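# Stand steel plates on edge in rack slots by magnet

## Task

Put every steel plate into its own rack slot, standing on one of its long edges (leaning against a slot wall is allowed). At the end the rack must be upright, every part must be still, nothing may be held up only by the robot, and the magnet must be off with no plate stuck to it. Then release and pull the tool away.

## Robot and tools

Robot: one six-joint arm (UR7e-type) on a raised mount. The mount can lift the base up to about 0.6 m and tilt it up to about 60 degrees; seen from above the base faces roughly +x. A magnet gripper sits on the flange: a 48 mm round barrel whose flat face ends 85 mm past the mounting face. The face point is the centre of that face, and its z axis points straight out of it. Between flange and tool is a 75 mm round plate, 13.5 mm thick. A 22 mm block sticks out from it toward the tool's -y and sweeps a circle of 92 mm radius when the last joint turns, so it can collide with things.

Frames: the scene frame is fixed to the table. Its origin is on the tabletop below the arm, z=0 is the tabletop and +z is up. The work area lies toward +x, and +y is to the left when looking along +x from the base. end_effector_position (m) and end_effector_quat_wxyz are the face point in this frame. The quaternion gives the face point's axes. The printed position can be slightly wrong at long reach; the images show the truth.

Action row: 7 numbers, each in [-1, 1]: dx, dy, dz, rx, ry, rz, magnet. The first six are an offset, not a pose. They are expressed in the face point's own axes and scaled so that 1.0 = 0.6 m or 180 degrees. rx, ry, rz together form one rotation vector. The magnet value is absolute and stays in effect: above 0.01 means on (send 1), 0.01 or less means off (send 0).

execute_actions(actions): actions is a list of actions. Each action is a table of 1 to 15 rows, and each row lasts one control step of 1/30 s. A table with fewer rows repeats its last row. Every row in a table is measured from the pose at the start of that table, not from the previous row. The first action's reference is the pose in the last state report. Write plain numbers only; expressions or list multiplication make the call invalid. An empty list sends nothing and returns the current state and images. Each step clips the commanded pose to within 100 mm and 16 degrees of the measured pose. Motion lags the commands by about 0.17 s, so a big offset may not finish inside one table.

move(target, speed, stop_force, blocking): target is one 7-number row. Its offset is taken from the pose in the latest result that shows one. The face point follows a straight path there, lasting 0.5 to 10 s; a longer path stops at 10 s. speed is in m/s, from 0.002 to 0.5, default 0.25; turning is capped at twice that value in rad/s. The path does not slow for obstacles, and the arm may overshoot the speed, especially when stretched. stop_force (N, 9 to 40) ends the path when the wrist sensor feels that much extra push against the direction of travel. It is then safe to aim well past the surface, but only at very low speed. It is not allowed in the first 0.2 s or together with blocking=false. Do not rely on it during rotating moves, and leave it out when backing off a surface. blocking=false returns after 0.5 s while the arm keeps going. Check with wait(0), or brake with stop(). Until the move's end is reported, rows and new moves are refused.

The move result adds a 'move:' line. Endings: done (at rest near target), off_target, moving, held (a check blocked the last step), fault, or contact (stop_force ended it; this overrides the others). It also reports the remaining distance to target. limits=paced means the pose sent was clipped. limits=held means some steps were blocked; after that the arm may lurch faster than requested.

wait(seconds 0–10) holds the last command while the scene runs on. stop() brakes a running move. zoom_image(camera 'cam_low' or 'cam_wrist', region [x0,y0,x1,y1] in pixels, at most 504x504) enlarges part of the latest image; both cameras are 672x504. finished_scene(scene) ends the current scene; pass its number. read_manual gives licence text only.

Result lines: joint positions (rad, in order shoulder pan, shoulder lift, elbow, wrist 1–3), joint velocities and joint torques. Wrist force and torque are in the face point's axes, saturate near 50 N and carry offsets of a few N. magnet_out=1 means the magnet is fully forward; magnet_back=1 means it is retracted. part_present=1 means strong pull on steel, and a steel table also triggers it. Hand target is the pose the drives are heading for. 'Off the commanded pose' compares the measured pose with the last row sent. 'pose unreachable' (with 'cause:') means a clearance check altered or blocked joint targets, and names the first action where it happened. 'joint sent to its limit' names a joint clamped at the end of its range.

Magnet: bare steel lying flat over the face centre holds at about 120 N. The pull falls to half at 0.3 mm and is nearly gone by 10 mm, so press the face flat on a plate before lifting. Only friction resists sideways slip, so avoid steep tilts and fast moves while carrying. When off, about 0.3 N remains, and only very light parts stay attached.

Hazards: an outside force of 150 N, or a joint torque over its limit, stops the arm for 10 s. Torque limits are 139 N m for pan, lift and elbow and 26 N m for each wrist joint. The arm is stiff, so aiming even slightly past a firm surface can fault it. Approach slowly and use stop_force. Motors warn at 70 °C and brake at 85 °C. The simulation keeps running while you compose a reply. Loose objects may get brief random pushes. Never drop plates, slam them, topple the rack or knock anything off the table.

Each tool is called after "Emit:" by a JSON object that holds its "name" and its "arguments".

## Session

Emit:
{"name": "execute_actions", "arguments": {"actions": []}}

Scene clock: 0.00 s.
end_effector_position=(+0.7914, -0.3944, +0.3733) magnet_out=0 magnet_back=1 part_present=0 end_effector_quat_wxyz=(+0.087, +0.770, +0.632, -0.017) end_effector_velocity=(+0.000, -0.001, +0.001) end_effector_angular_velocity=(-0.002, -0.002, -0.002)
Joint positions: [-0.697 -1.436  0.825 -1.673 -1.661 -1.973]
Joint velocities: [-0.001 -0.    -0.    -0.002 -0.     0.001]
Joint torques (N m, as the arm reports them, + toward a larger angle): no reading
Wrist force (N, on the end effector, along its own x y z axes, offset not removed): no reading
Wrist torque (N m, same axes, about the end effector's origin, offset not removed): no reading
Hand target: +0.791, -0.394, +0.373; +0.087, +0.770, +0.632, -0.017

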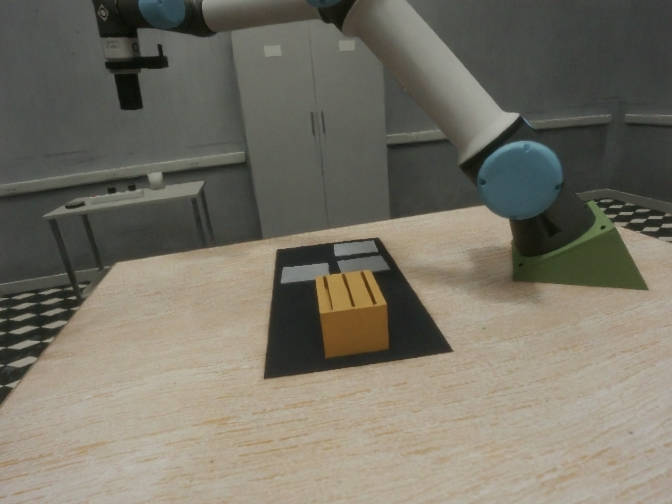

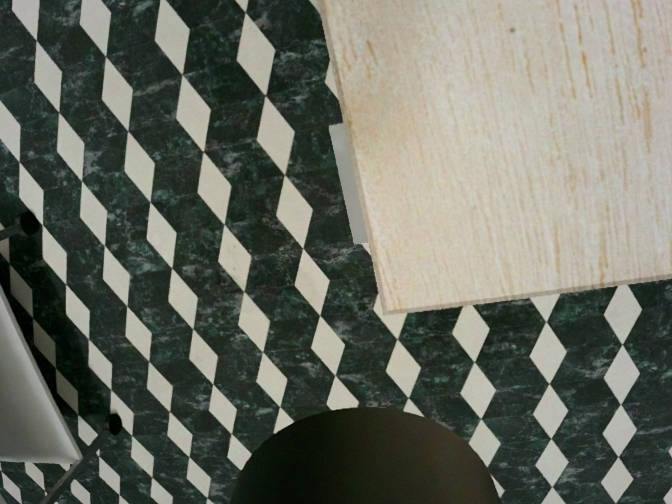

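Emit:
{"name": "zoom_image", "arguments": {"camera": "cam_low", "region": [240, 220, 460, 385]}}

Region (240, 220, 460, 385) of cam_low's 672x504 image, scaled by 2.291, with more detail than that image has; it fills the top 378 rows of this view, and the rest is white.

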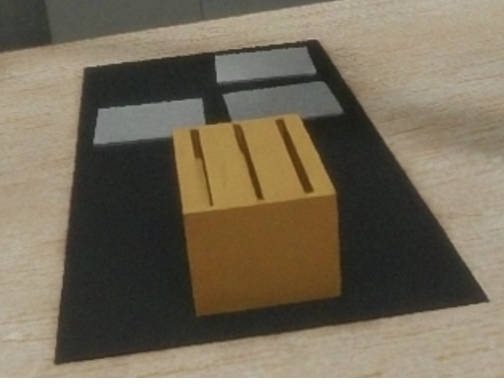

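Emit:
{"name": "move", "arguments": {"target": [0.353,-0.716,-0.266,0.0316,0.0469,-0.0623,0]}}

Scene clock: 10.50 s.
end_effector_position=(+0.4013, -0.0843, +0.4522) magnet_out=0 magnet_back=1 part_present=0 end_effector_quat_wxyz=(-0.000, +0.707, +0.708, +0.001) end_effector_velocity=(-0.001, +0.002, +0.000) end_effector_angular_velocity=(-0.007, +0.005, -0.001)
Joint positions: [-0.217 -2.451  1.865 -1.483 -1.823 -1.744]
Joint velocities: [ 0.041  0.009 -0.     0.004 -0.027  0.04 ]
Joint torques (N m, as the arm reports them, + toward a larger angle): [ 14.45  -2.21 -15.34  -0.54  -1.62   2.35]
Wrist force (N, on the end effector, along its own x y z axes, offset not removed): [3.2 -0.6 1.8]
Wrist torque (N m, same axes, about the end effector's origin, offset not removed): [-0.17 -0.53 0.22]
Hand target: +0.401, -0.084, +0.452; -0.000, +0.707, +0.708, +0.000
Off the commanded pose: 0.001 m, 0 deg.
move: done
camera_calibration (this result's frames):
cam_wrist: T_world_to_cam=[[0.00872314, 0.999468, -0.031427, 0.0974991], [0.969166, -0.000710766, 0.246406, -0.453044], [0.246252, -0.0326074, -0.968657, 0.423504], [0, 0, 0, 1]] pos_world=[0.333935, -0.0839598, 0.524927]

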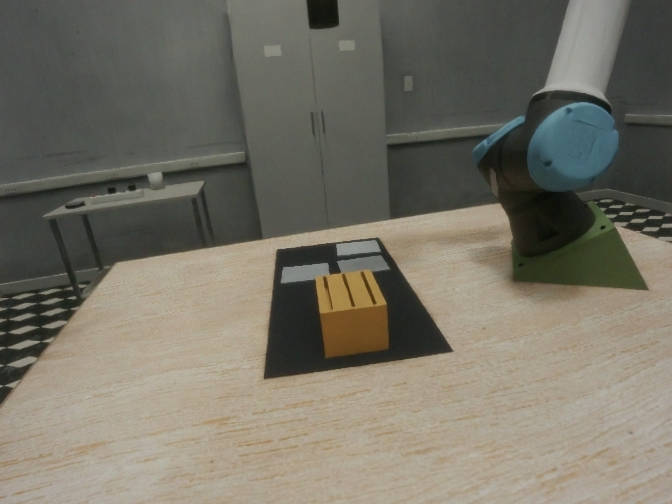

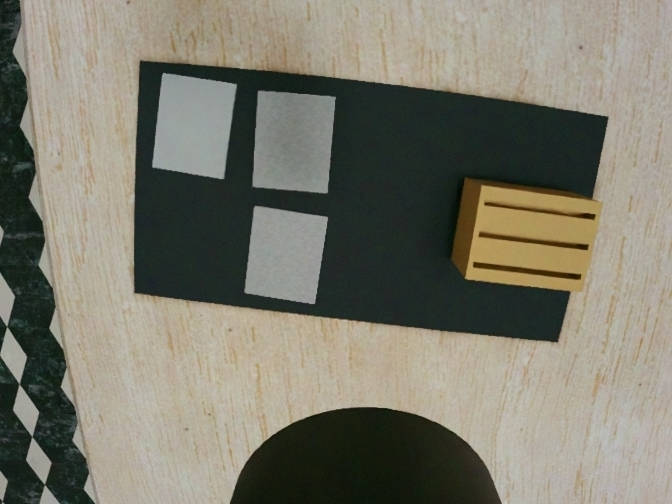

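Emit:
{"name": "zoom_image", "arguments": {"camera": "cam_wrist", "region": [440, 160, 620, 310]}}

Emit:
{"name": "zoom_image", "arguments": {"camera": "cam_wrist", "region": [130, 60, 382, 312]}}

Region (440, 160, 620, 310) of cam_wrist's 672x504 image, scaled by 2.800, with more detail than that image has.

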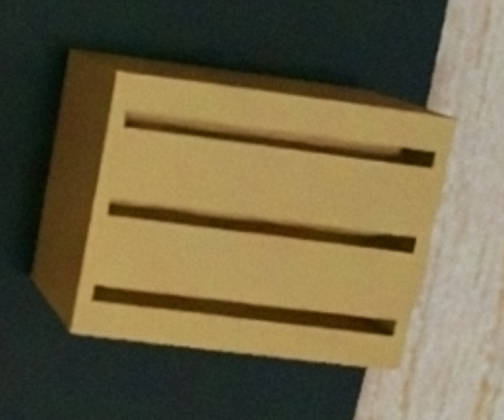

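Region (130, 60, 382, 312) of cam_wrist's 672x504 image, scaled by 2.000, with more detail than that image has.

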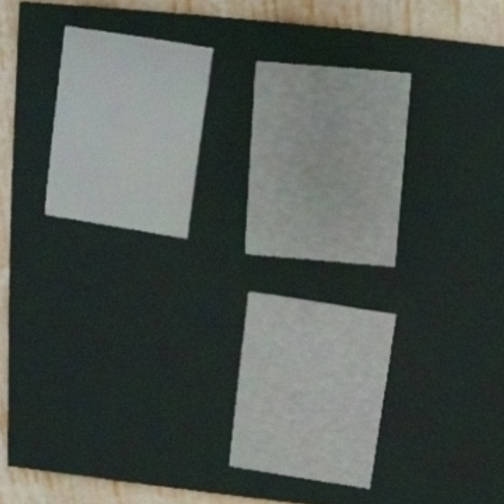

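Emit:
{"name": "move", "arguments": {"target": [-0.157,0.1137,0.55,0,0,-0.4517,0]}}

Scene clock: 32.10 s.
end_effector_position=(+0.4701, -0.1783, +0.1228) magnet_out=0 magnet_back=1 part_present=0 end_effector_quat_wxyz=(+0.000, +0.076, +0.997, +0.001) end_effector_velocity=(+0.001, -0.001, -0.002) end_effector_angular_velocity=(-0.001, -0.003, +0.010)
Joint positions: [-0.762 -2.019  2.336 -2.442 -1.544 -3.635]
Joint velocities: [-0.001  0.008  0.001 -0.012  0.001 -0.01 ]
Joint torques (N m, as the arm reports them, + toward a larger angle): [ -4.54 -17.69  -8.1   -5.08   1.57  -2.47]
Wrist force (N, on the end effector, along its own x y z axes, offset not removed): [1.4 0.1 0.5]
Wrist torque (N m, same axes, about the end effector's origin, offset not removed): [-0.05 -0.29 0.10]
Hand target: +0.470, -0.178, +0.122; +0.001, +0.075, +0.997, +0.001
Off the commanded pose: 0.001 m, 0 deg.
move: done
camera_calibration (this result's frames):
cam_wrist: T_world_to_cam=[[-0.986346, 0.161222, -0.0336001, 0.499041], [0.148085, 0.957534, 0.247387, 0.118139], [0.0720573, 0.239033, -0.968334, 0.214647], [0, 0, 0, 1]] pos_world=[0.459266, -0.244886, 0.195392]

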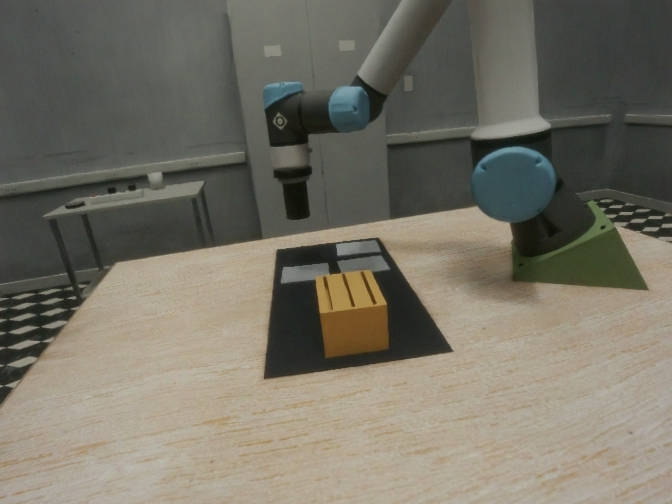

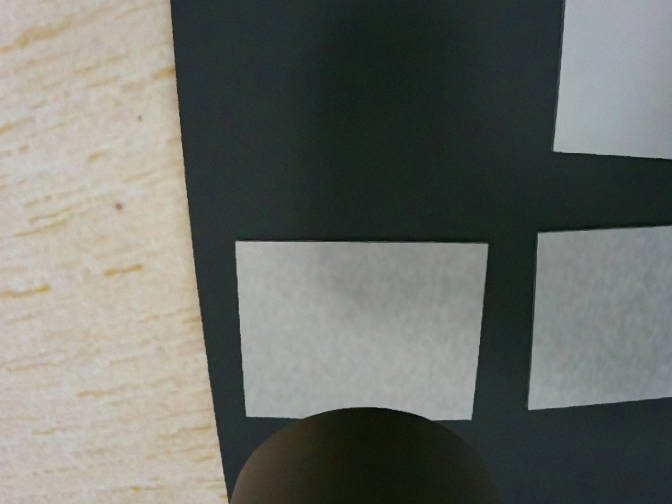

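Emit:
{"name": "move", "arguments": {"target": [0.0025,-0.005,0.18,0,0,0,0], "speed": 0.15}}

Emit:
{"name": "move", "arguments": {"target": [0,0,0.03,0,0,0,0], "speed": 0.005, "stop_force": 10}}

Emit:
{"name": "execute_actions", "arguments": {"actions": [[[0,0,0,0,0,0,1]]]}}

Scene clock: 37.47 s.
end_effector_position=(+0.4682, -0.1810, +0.0152) magnet_out=0 magnet_back=1 part_present=0 end_effector_quat_wxyz=(+0.000, +0.076, +0.997, +0.001) end_effector_velocity=(+0.001, -0.000, -0.003) end_effector_angular_velocity=(-0.001, -0.001, -0.000)
Joint positions: [-0.764 -1.702  2.399 -2.822 -1.543 -3.636]
Joint velocities: [ 0.001  0.012 -0.002 -0.011 -0.001  0.001]
Joint torques (N m, as the arm reports them, + toward a larger angle): [ 18.17 -24.21 -19.91  -5.05  -1.55   2.25]
Wrist force (N, on the end effector, along its own x y z axes, offset not removed): [0.5 -1.8 -1.6]
Wrist torque (N m, same axes, about the end effector's origin, offset not removed): [-0.16 -0.27 0.19]
Hand target: +0.468, -0.181, +0.015; +0.000, +0.076, +0.997, +0.001
Off the commanded pose: 0.000 m, 0 deg.
move: done
camera_calibration (this result's frames):
cam_wrist: T_world_to_cam=[[-0.986347, 0.161269, -0.0333463, 0.493993], [0.148179, 0.957477, 0.247551, 0.147561], [0.0718505, 0.23923, -0.968301, 0.111414], [0, 0, 0, 1]] pos_world=[0.457378, -0.247606, 0.0878256]

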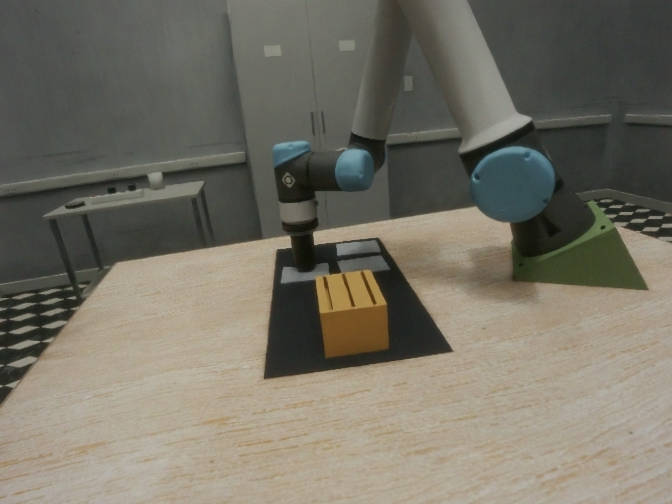

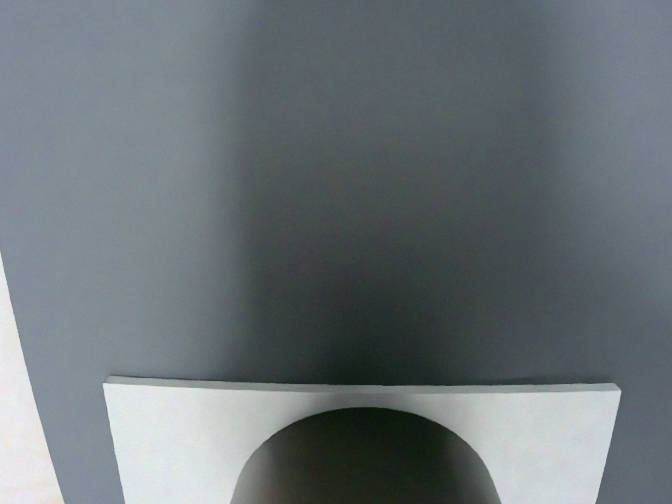

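Scene clock: 39.90 s.
end_effector_position=(+0.4683, -0.1810, +0.0052) magnet_out=0 magnet_back=1 part_present=0 end_effector_quat_wxyz=(+0.001, +0.076, +0.997, +0.001) end_effector_velocity=(-0.001, +0.001, +0.001) end_effector_angular_velocity=(+0.003, +0.005, +0.001)
Joint positions: [-0.763 -1.668  2.4   -2.857 -1.543 -3.636]
Joint velocities: [ 0.001 -0.004 -0.001  0.01  -0.    -0.   ]
Joint torques (N m, as the arm reports them, + toward a larger angle): [  9.65 -20.56   1.08   4.15  -0.03   2.01]
Wrist force (N, on the end effector, along its own x y z axes, offset not removed): [-5.7 -1.8 -44.8]
Wrist torque (N m, same axes, about the end effector's origin, offset not removed): [-0.13 0.69 0.23]
Hand target: +0.468, -0.181, +0.005; +0.000, +0.076, +0.997, +0.001
Off the commanded pose: 0.008 m, 0 deg.
move: contact
camera_calibration (this result's frames):
cam_wrist: T_world_to_cam=[[-0.986351, 0.161165, -0.0337202, 0.493742], [0.148007, 0.957566, 0.247309, 0.150156], [0.0721469, 0.238943, -0.96835, 0.101499], [0, 0, 0, 1]] pos_world=[0.457456, -0.247611, 0.0778006]

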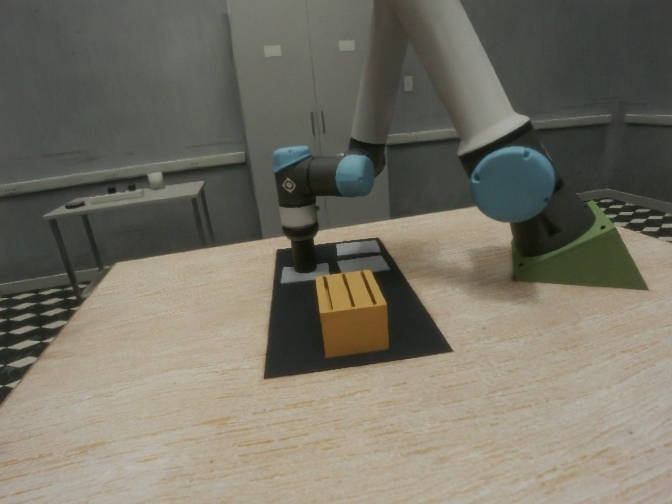

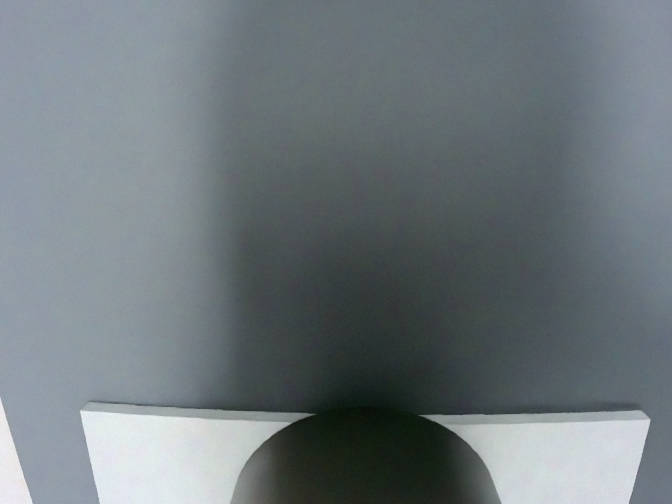

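Scene clock: 40.40 s.
end_effector_position=(+0.4683, -0.1810, +0.0052) magnet_out=1 magnet_back=0 part_present=1 end_effector_quat_wxyz=(+0.001, +0.076, +0.997, +0.001) end_effector_velocity=(-0.000, +0.000, -0.000) end_effector_angular_velocity=(+0.000, +0.000, +0.000)
Joint positions: [-0.763 -1.668  2.4   -2.857 -1.543 -3.636]
Joint velocities: [ 0.     0.001 -0.    -0.    -0.     0.   ]
Joint torques (N m, as the arm reports them, + toward a larger angle): [10.99 -6.24  1.48 -1.77  0.24  2.04]
Wrist force (N, on the end effector, along its own x y z axes, offset not removed): [5.2 0.0 -47.5]
Wrist torque (N m, same axes, about the end effector's origin, offset not removed): [-0.57 0.84 0.31]
Hand target: +0.468, -0.181, +0.005; +0.001, +0.076, +0.997, +0.001
Off the commanded pose: 0.000 m, 0 deg.
camera_calibration (this result's frames):
cam_wrist: T_world_to_cam=[[-0.986352, 0.161167, -0.0336979, 0.493738], [0.148013, 0.957562, 0.247321, 0.150144], [0.0721276, 0.238957, -0.968348, 0.101534], [0, 0, 0, 1]] pos_world=[0.457453, -0.247608, 0.077824]

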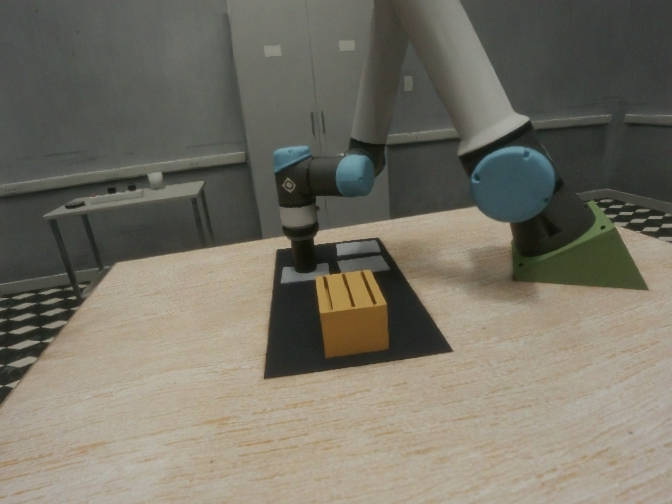

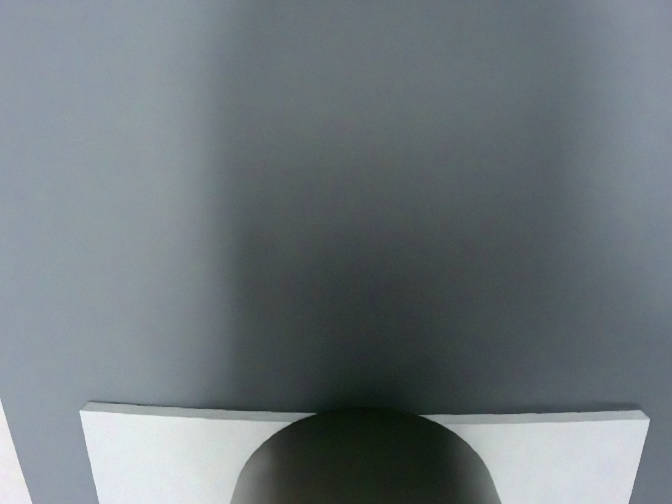

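Emit:
{"name": "move", "arguments": {"target": [0,0,-0.333,0,0,0.491,1], "speed": 0.2}}

Emit:
{"name": "move", "arguments": {"target": [0.445,-0.15,0.09,0.5,0,0,1], "speed": 0.2}}

Emit:
{"name": "zoom_image", "arguments": {"camera": "cam_low", "region": [290, 200, 430, 330]}}

Scene clock: 48.03 s.
end_effector_position=(+0.4680, -0.1810, +0.2046) magnet_out=1 magnet_back=0 part_present=1 end_effector_quat_wxyz=(-0.000, +0.749, +0.663, +0.001) end_effector_velocity=(-0.000, -0.000, +0.002) end_effector_angular_velocity=(-0.000, +0.002, -0.018)
Joint positions: [-0.786 -2.199  2.234 -2.159 -1.531 -2.115]
Joint velocities: [ 0.    -0.003 -0.005  0.009 -0.002  0.018]
Joint torques (N m, as the arm reports them, + toward a larger angle): [  7.48 -27.95 -33.67  -0.91  -1.33   2.27]
Wrist force (N, on the end effector, along its own x y z axes, offset not removed): [2.5 0.2 1.3]
Wrist torque (N m, same axes, about the end effector's origin, offset not removed): [-0.01 -0.44 0.12]
Hand target: +0.468, -0.181, +0.205; -0.000, +0.749, +0.662, +0.001
Off the commanded pose: 0.000 m, 0 deg.
move: done
camera_calibration (this result's frames):
cam_wrist: T_world_to_cam=[[0.131186, 0.990869, -0.0311243, 0.126861], [0.96165, -0.119564, 0.246849, -0.474765], [0.240874, -0.0623138, -0.968554, 0.161193], [0, 0, 0, 1]] pos_world=[0.401088, -0.172423, 0.277268]

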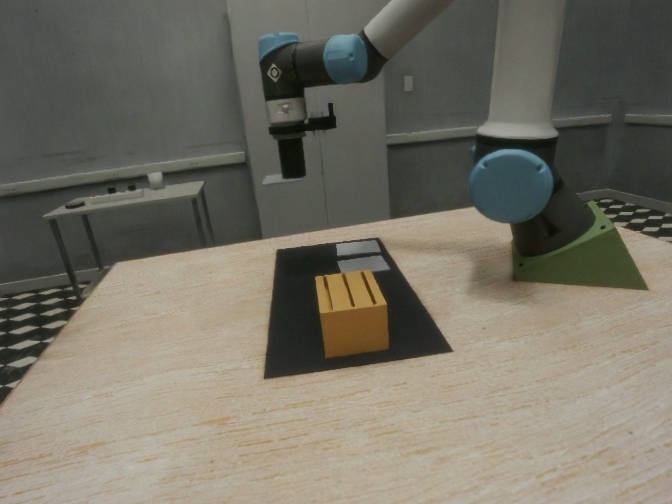

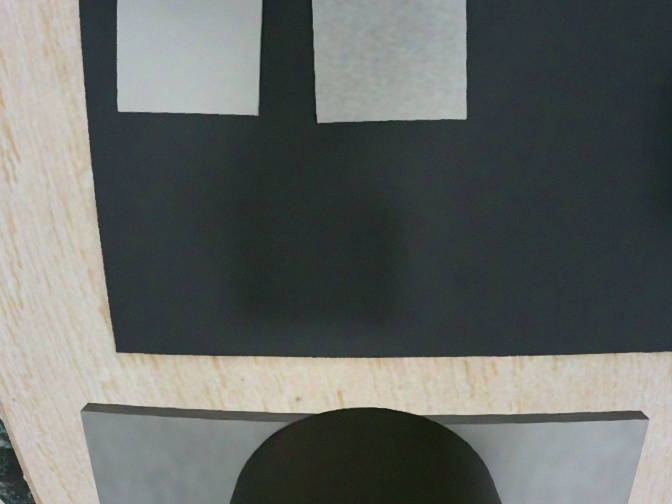

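Scene clock: 52.50 s.
end_effector_position=(+0.4115, +0.0942, +0.1512) magnet_out=1 magnet_back=0 part_present=1 end_effector_quat_wxyz=(+0.530, -0.530, -0.469, +0.467) end_effector_velocity=(-0.001, +0.003, -0.000) end_effector_angular_velocity=(+0.003, +0.017, +0.000)
Joint positions: [-0.106 -1.304  1.744 -0.929 -1.52  -1.266]
Joint velocities: [ 0.003  0.01  -0.003  0.009  0.008 -0.   ]
Joint torques (N m, as the arm reports them, + toward a larger angle): [ 24.57 -36.34 -22.49   4.39   2.39   2.1 ]
Wrist force (N, on the end effector, along its own x y z axes, offset not removed): [2.1 1.4 -2.4]
Wrist torque (N m, same axes, about the end effector's origin, offset not removed): [-0.11 -0.28 0.28]
Hand target: +0.411, +0.095, +0.151; +0.530, -0.530, -0.469, +0.468
Off the commanded pose: 0.001 m, 0 deg.
move: done
camera_calibration (this result's frames):
cam_wrist: T_world_to_cam=[[0.0908918, 0.995824, -0.00851752, -0.127439], [0.24606, -0.0307447, -0.968767, 0.0955067], [-0.964983, 0.0859571, -0.247827, 0.513516], [0, 0, 0, 1]] pos_world=[0.483617, 0.0857031, 0.218702]

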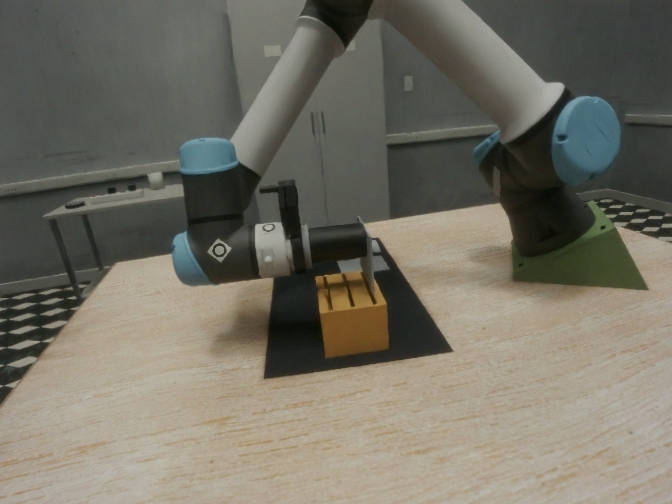

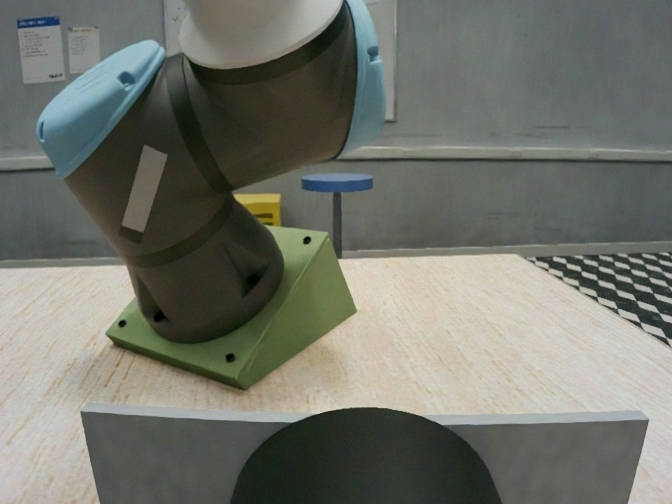

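Region (290, 200, 430, 330) of cam_low's 672x504 image, scaled by 3.600, with more detail than that image has; it fills the top 468 rows of this view, and the rest is white.

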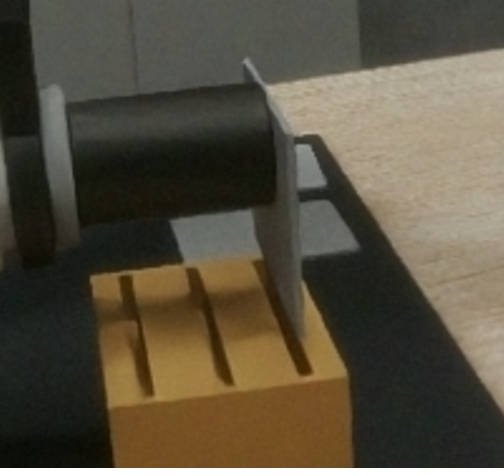

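Emit:
{"name": "move", "arguments": {"target": [0,0.012,0,0,0,0,1], "speed": 0.005, "stop_force": 9}}

Emit:
{"name": "zoom_image", "arguments": {"camera": "cam_low", "region": [330, 250, 400, 315]}}

Scene clock: 55.93 s.
end_effector_position=(+0.4116, +0.0942, +0.1442) magnet_out=1 magnet_back=0 part_present=1 end_effector_quat_wxyz=(+0.530, -0.530, -0.469, +0.467) end_effector_velocity=(+0.000, +0.000, -0.002) end_effector_angular_velocity=(-0.002, -0.001, -0.001)
Joint positions: [-0.11  -1.293  1.746 -0.942 -1.524 -1.268]
Joint velocities: [-0.001  0.003  0.    -0.005 -0.001  0.001]
Joint torques (N m, as the arm reports them, + toward a larger angle): [  2.43 -37.15  -1.74   0.14  -0.92  -2.38]
Wrist force (N, on the end effector, along its own x y z axes, offset not removed): [-0.2 1.5 0.0]
Wrist torque (N m, same axes, about the end effector's origin, offset not removed): [-0.11 -0.05 0.18]
Hand target: +0.412, +0.094, +0.144; +0.530, -0.530, -0.469, +0.467
Off the commanded pose: 0.000 m, 0 deg.
move: done
camera_calibration (this result's frames):
cam_wrist: T_world_to_cam=[[0.0908923, 0.995824, -0.00851071, -0.127512], [0.246002, -0.0307331, -0.968782, 0.0887433], [-0.964998, 0.0859611, -0.247769, 0.511804], [0, 0, 0, 1]] pos_world=[0.483648, 0.0857116, 0.211696]

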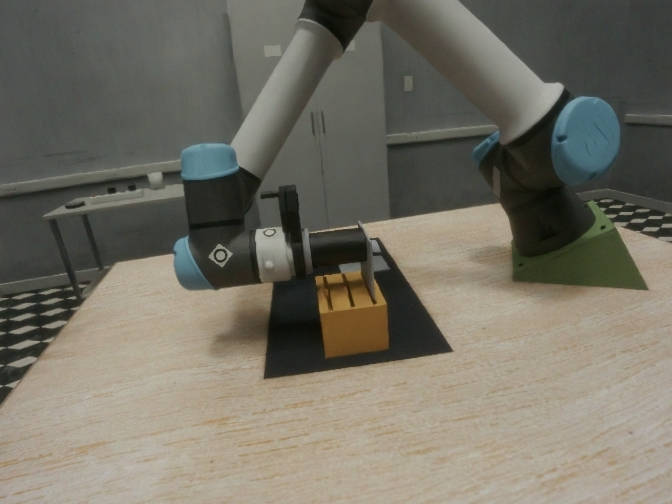

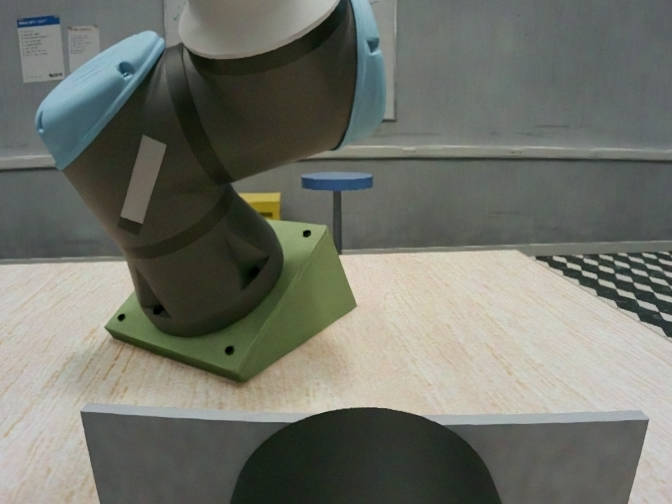

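Region (330, 250, 400, 315) of cam_low's 672x504 image, scaled by 7.200, with more detail than that image has; it fills the top 468 rows of this view, and the rest is white.

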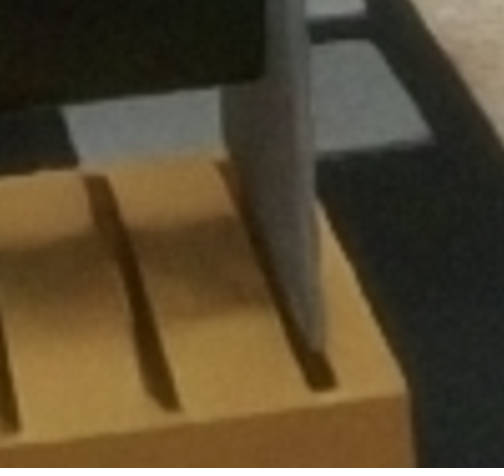

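Emit:
{"name": "move", "arguments": {"target": [0,0.03,0,0,0,0,1], "speed": 0.003, "stop_force": 9}}

Emit:
{"name": "zoom_image", "arguments": {"camera": "cam_low", "region": [330, 250, 400, 315]}}

Scene clock: 62.17 s.
end_effector_position=(+0.4116, +0.0942, +0.1347) magnet_out=1 magnet_back=0 part_present=1 end_effector_quat_wxyz=(+0.530, -0.530, -0.469, +0.467) end_effector_velocity=(+0.000, -0.000, +0.001) end_effector_angular_velocity=(+0.001, -0.003, -0.000)
Joint positions: [-0.115 -1.277  1.747 -0.959 -1.528 -1.27 ]
Joint velocities: [ 0.001 -0.002 -0.     0.    -0.    -0.001]
Joint torques (N m, as the arm reports them, + toward a larger angle): [ 10.13 -49.46  -2.08   2.53   0.16  -1.78]
Wrist force (N, on the end effector, along its own x y z axes, offset not removed): [-0.4 -6.9 -0.6]
Wrist torque (N m, same axes, about the end effector's origin, offset not removed): [-0.24 -0.32 -0.08]
Hand target: +0.412, +0.094, +0.135; +0.530, -0.530, -0.469, +0.467
Off the commanded pose: 0.009 m, 0 deg.
move: contact
camera_calibration (this result's frames):
cam_wrist: T_world_to_cam=[[0.0908952, 0.995824, -0.00849982, -0.127571], [0.246103, -0.0307321, -0.968756, 0.0794978], [-0.964972, 0.0859635, -0.247868, 0.509505], [0, 0, 0, 1]] pos_world=[0.483689, 0.0856822, 0.20222]

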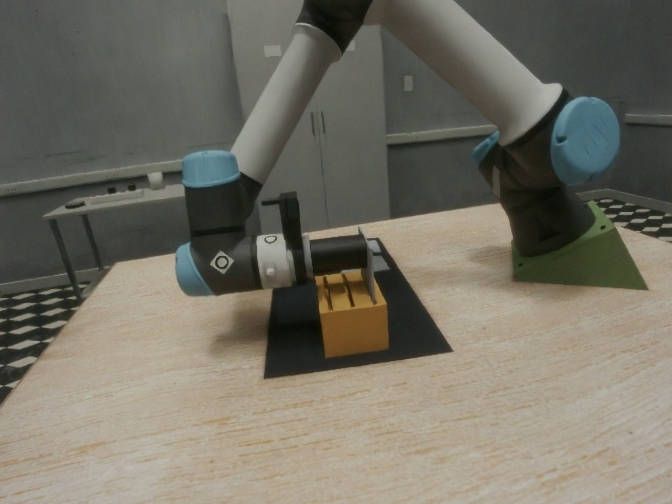

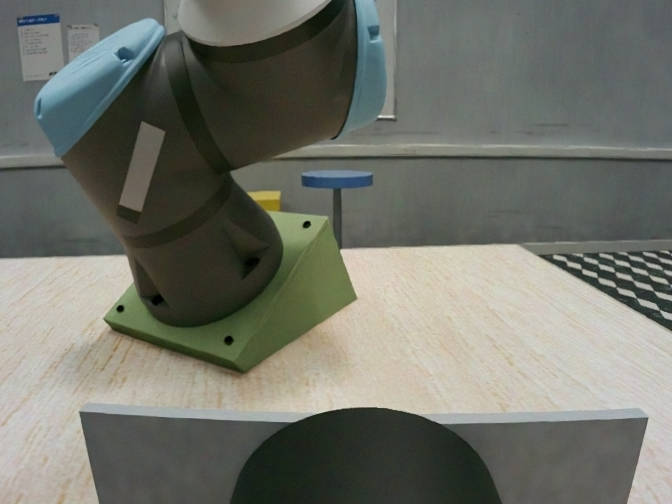

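Region (330, 250, 400, 315) of cam_low's 672x504 image, scaled by 7.200, with more detail than that image has; it fills the top 468 rows of this view, and the rest is white.

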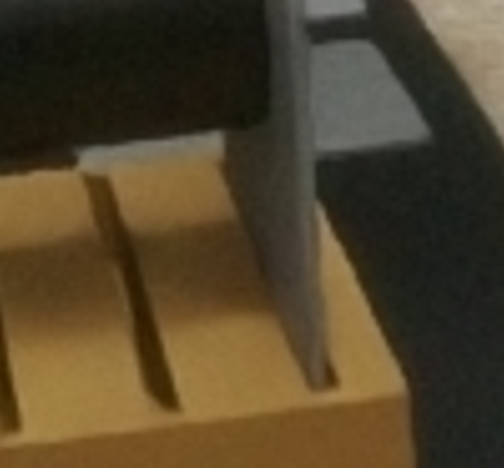

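Emit:
{"name": "move", "arguments": {"target": [-0.008,-0.003,0.0033,0,0,0,1], "speed": 0.01}}

Emit:
{"name": "move", "arguments": {"target": [0,0.015,0,0,0,0,1], "speed": 0.003, "stop_force": 9}}

Emit:
{"name": "zoom_image", "arguments": {"camera": "cam_low", "region": [330, 250, 400, 315]}}

Scene clock: 65.33 s.
end_effector_position=(+0.4092, +0.0900, +0.1364) magnet_out=1 magnet_back=0 part_present=1 end_effector_quat_wxyz=(+0.530, -0.530, -0.469, +0.467) end_effector_velocity=(-0.002, -0.003, +0.001) end_effector_angular_velocity=(+0.002, +0.002, +0.000)
Joint positions: [-0.122 -1.288  1.756 -0.958 -1.535 -1.274]
Joint velocities: [-0.005 -0.006  0.006  0.001 -0.004 -0.004]
Joint torques (N m, as the arm reports them, + toward a larger angle): [  3.24 -51.86  -0.61   4.37  -0.8   -2.72]
Wrist force (N, on the end effector, along its own x y z axes, offset not removed): [2.7 0.9 0.7]
Wrist torque (N m, same axes, about the end effector's origin, offset not removed): [-0.26 -0.35 0.21]
Hand target: +0.409, +0.090, +0.137; +0.530, -0.530, -0.469, +0.467
Off the commanded pose: 0.000 m, 0 deg.
move: done
camera_calibration (this result's frames):
cam_wrist: T_world_to_cam=[[0.0908818, 0.995826, -0.00848846, -0.123162], [0.246097, -0.0307172, -0.968758, 0.0815936], [-0.964975, 0.0859535, -0.247861, 0.507983], [0, 0, 0, 1]] pos_world=[0.481304, 0.0814913, 0.203908]

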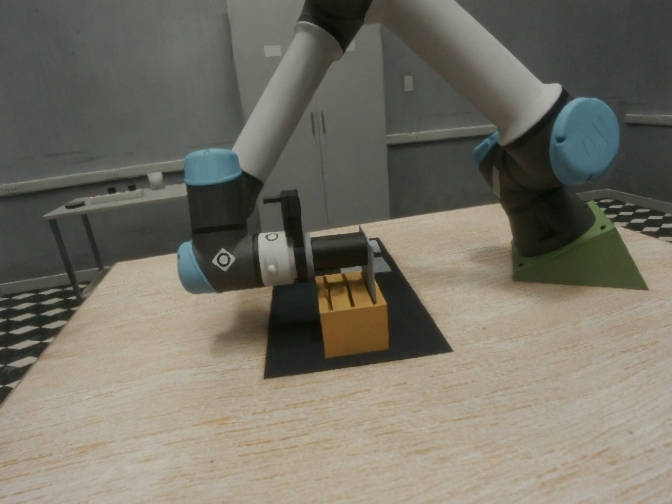

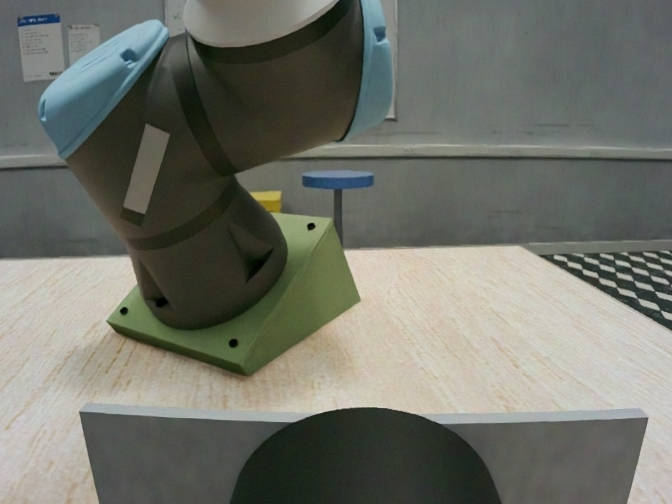

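Scene clock: 68.57 s.
end_effector_position=(+0.4093, +0.0900, +0.1275) magnet_out=1 magnet_back=0 part_present=1 end_effector_quat_wxyz=(+0.530, -0.530, -0.469, +0.467) end_effector_velocity=(+0.000, -0.000, -0.001) end_effector_angular_velocity=(-0.000, -0.000, -0.001)
Joint positions: [-0.127 -1.272  1.758 -0.974 -1.539 -1.276]
Joint velocities: [-0.001  0.     0.001 -0.001 -0.    -0.   ]
Joint torques (N m, as the arm reports them, + toward a larger angle): [  2.88 -37.15  -0.21  -0.07  -0.91  -2.52]
Wrist force (N, on the end effector, along its own x y z axes, offset not removed): [2.5 3.9 -2.6]
Wrist torque (N m, same axes, about the end effector's origin, offset not removed): [0.16 -0.24 0.16]
Hand target: +0.409, +0.090, +0.127; +0.530, -0.530, -0.469, +0.467
Off the commanded pose: 0.000 m, 0 deg.
move: done
camera_calibration (this result's frames):
cam_wrist: T_world_to_cam=[[0.0908844, 0.995825, -0.00848478, -0.123241], [0.246097, -0.0307143, -0.968758, 0.0729817], [-0.964975, 0.0859569, -0.247861, 0.505817], [0, 0, 0, 1]] pos_world=[0.481341, 0.0814895, 0.195029]

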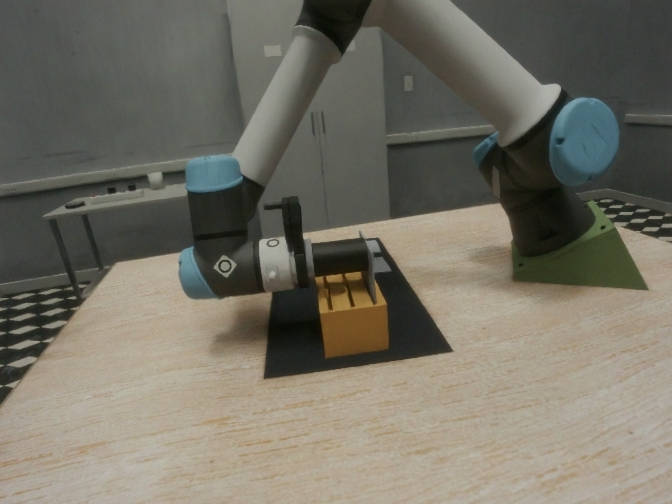

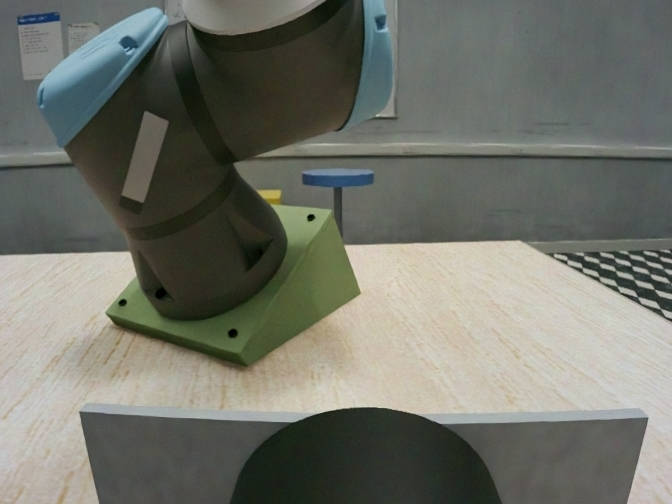

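Region (330, 250, 400, 315) of cam_low's 672x504 image, scaled by 7.200, with more detail than that image has; it fills the top 468 rows of this view, and the rest is white.

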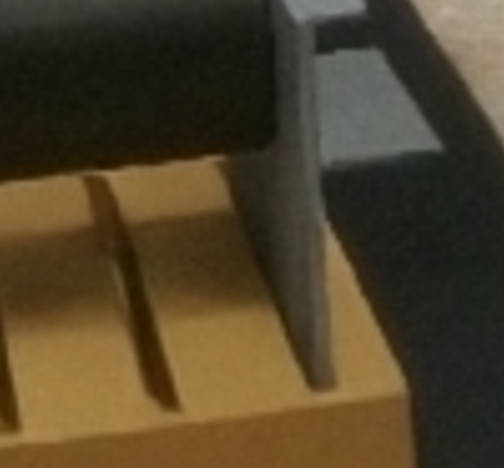

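In. Continue down (rack top ≈0.077; barrel touches at ≈0.101).

Emit:
{"name": "move", "arguments": {"target": [0,0.04,0,0,0,0,1], "speed": 0.005, "stop_force": 9}}

Emit:
{"name": "execute_actions", "arguments": {"actions": [[[0,0,0,0,0,0,0]],[[0,-0.005,-0.01,0,0,0,0]]]}}

Emit:
{"name": "zoom_image", "arguments": {"camera": "cam_low", "region": [290, 220, 410, 330]}}

Scene clock: 75.10 s.
end_effector_position=(+0.4093, +0.0900, +0.1123) magnet_out=1 magnet_back=0 part_present=1 end_effector_quat_wxyz=(+0.530, -0.530, -0.469, +0.467) end_effector_velocity=(+0.001, -0.001, +0.001) end_effector_angular_velocity=(-0.001, -0.004, -0.002)
Joint positions: [-0.136 -1.246  1.758 -1.001 -1.547 -1.28 ]
Joint velocities: [-0.    -0.004 -0.001 -0.     0.     0.   ]
Joint torques (N m, as the arm reports them, + toward a larger angle): [ 13.1  -49.9   -0.71   2.24  -0.22  -1.7 ]
Wrist force (N, on the end effector, along its own x y z axes, offset not removed): [5.7 -6.1 -2.3]
Wrist torque (N m, same axes, about the end effector's origin, offset not removed): [-0.05 -0.73 0.09]
Hand target: +0.409, +0.090, +0.113; +0.530, -0.530, -0.469, +0.467
Off the commanded pose: 0.009 m, 0 deg.
move: contact
camera_calibration (this result's frames):
cam_wrist: T_world_to_cam=[[0.0909739, 0.995817, -0.00848129, -0.123378], [0.246233, -0.0307454, -0.968723, 0.0581678], [-0.964932, 0.0860401, -0.248, 0.502126], [0, 0, 0, 1]] pos_world=[0.481419, 0.0814473, 0.17983]

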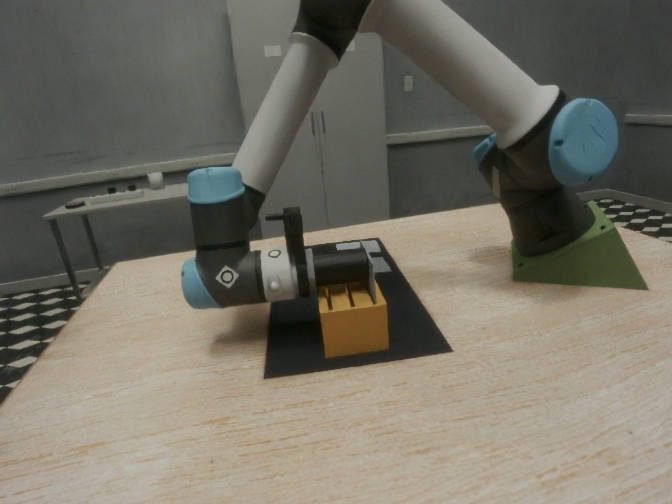

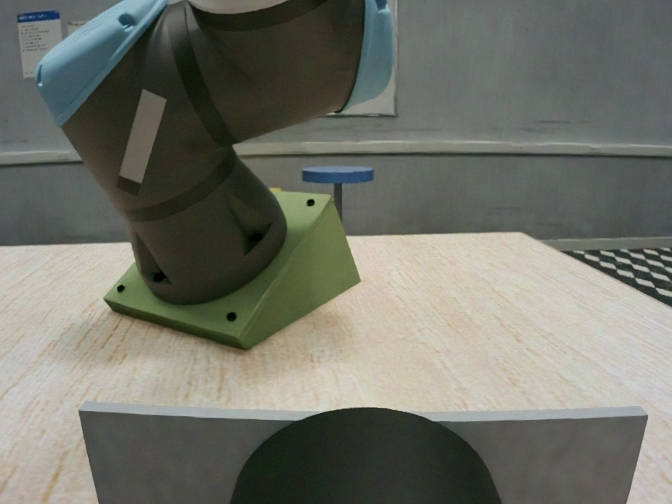

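Scene clock: 76.10 s.
end_effector_position=(+0.4151, +0.0892, +0.1153) magnet_out=0 magnet_back=1 part_present=0 end_effector_quat_wxyz=(+0.530, -0.530, -0.469, +0.467) end_effector_velocity=(+0.002, -0.000, +0.001) end_effector_angular_velocity=(+0.001, -0.000, +0.000)
Joint positions: [-0.134 -1.244  1.74  -0.985 -1.545 -1.279]
Joint velocities: [ 0.001  0.    -0.006  0.005  0.    -0.001]
Joint torques (N m, as the arm reports them, + toward a larger angle): [ 24.92 -38.97 -20.91   4.15   2.16   2.14]
Wrist force (N, on the end effector, along its own x y z axes, offset not removed): [1.7 0.4 -0.4]
Wrist torque (N m, same axes, about the end effector's origin, offset not removed): [-0.03 -0.26 0.32]
Hand target: +0.415, +0.089, +0.115; +0.530, -0.530, -0.469, +0.467
Off the commanded pose: 0.000 m, 0 deg.
camera_calibration (this result's frames):
cam_wrist: T_world_to_cam=[[0.0910231, 0.995812, -0.00850484, -0.123151], [0.24624, -0.0307812, -0.96872, 0.0595988], [-0.964925, 0.0860817, -0.24801, 0.50844], [0, 0, 0, 1]] pos_world=[0.487141, 0.0807021, 0.182786]

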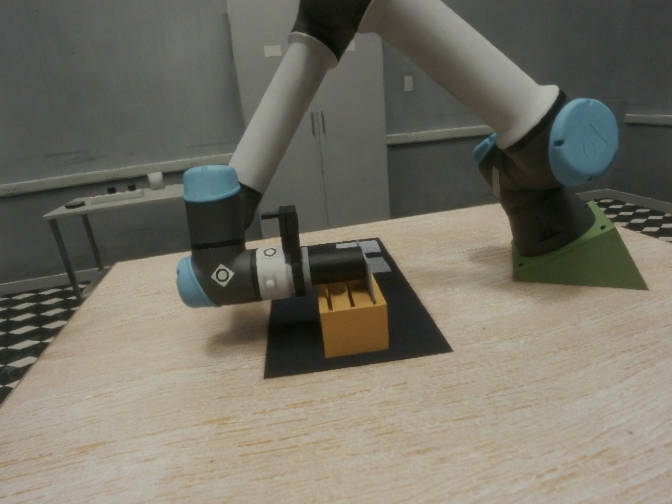

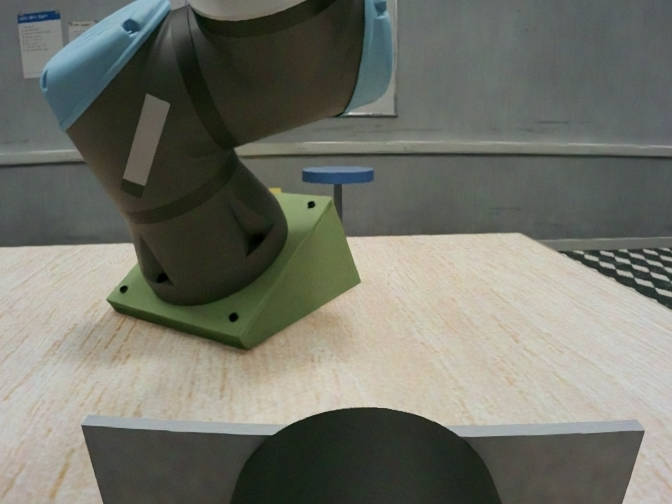

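Region (290, 220, 410, 330) of cam_low's 672x504 image, scaled by 4.200, with more detail than that image has; it fills the top 462 rows of this view, and the rest is white.

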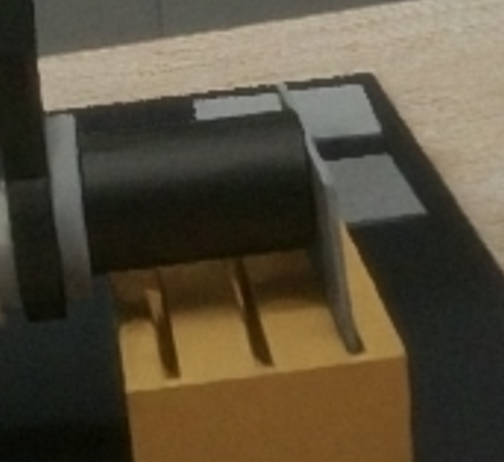

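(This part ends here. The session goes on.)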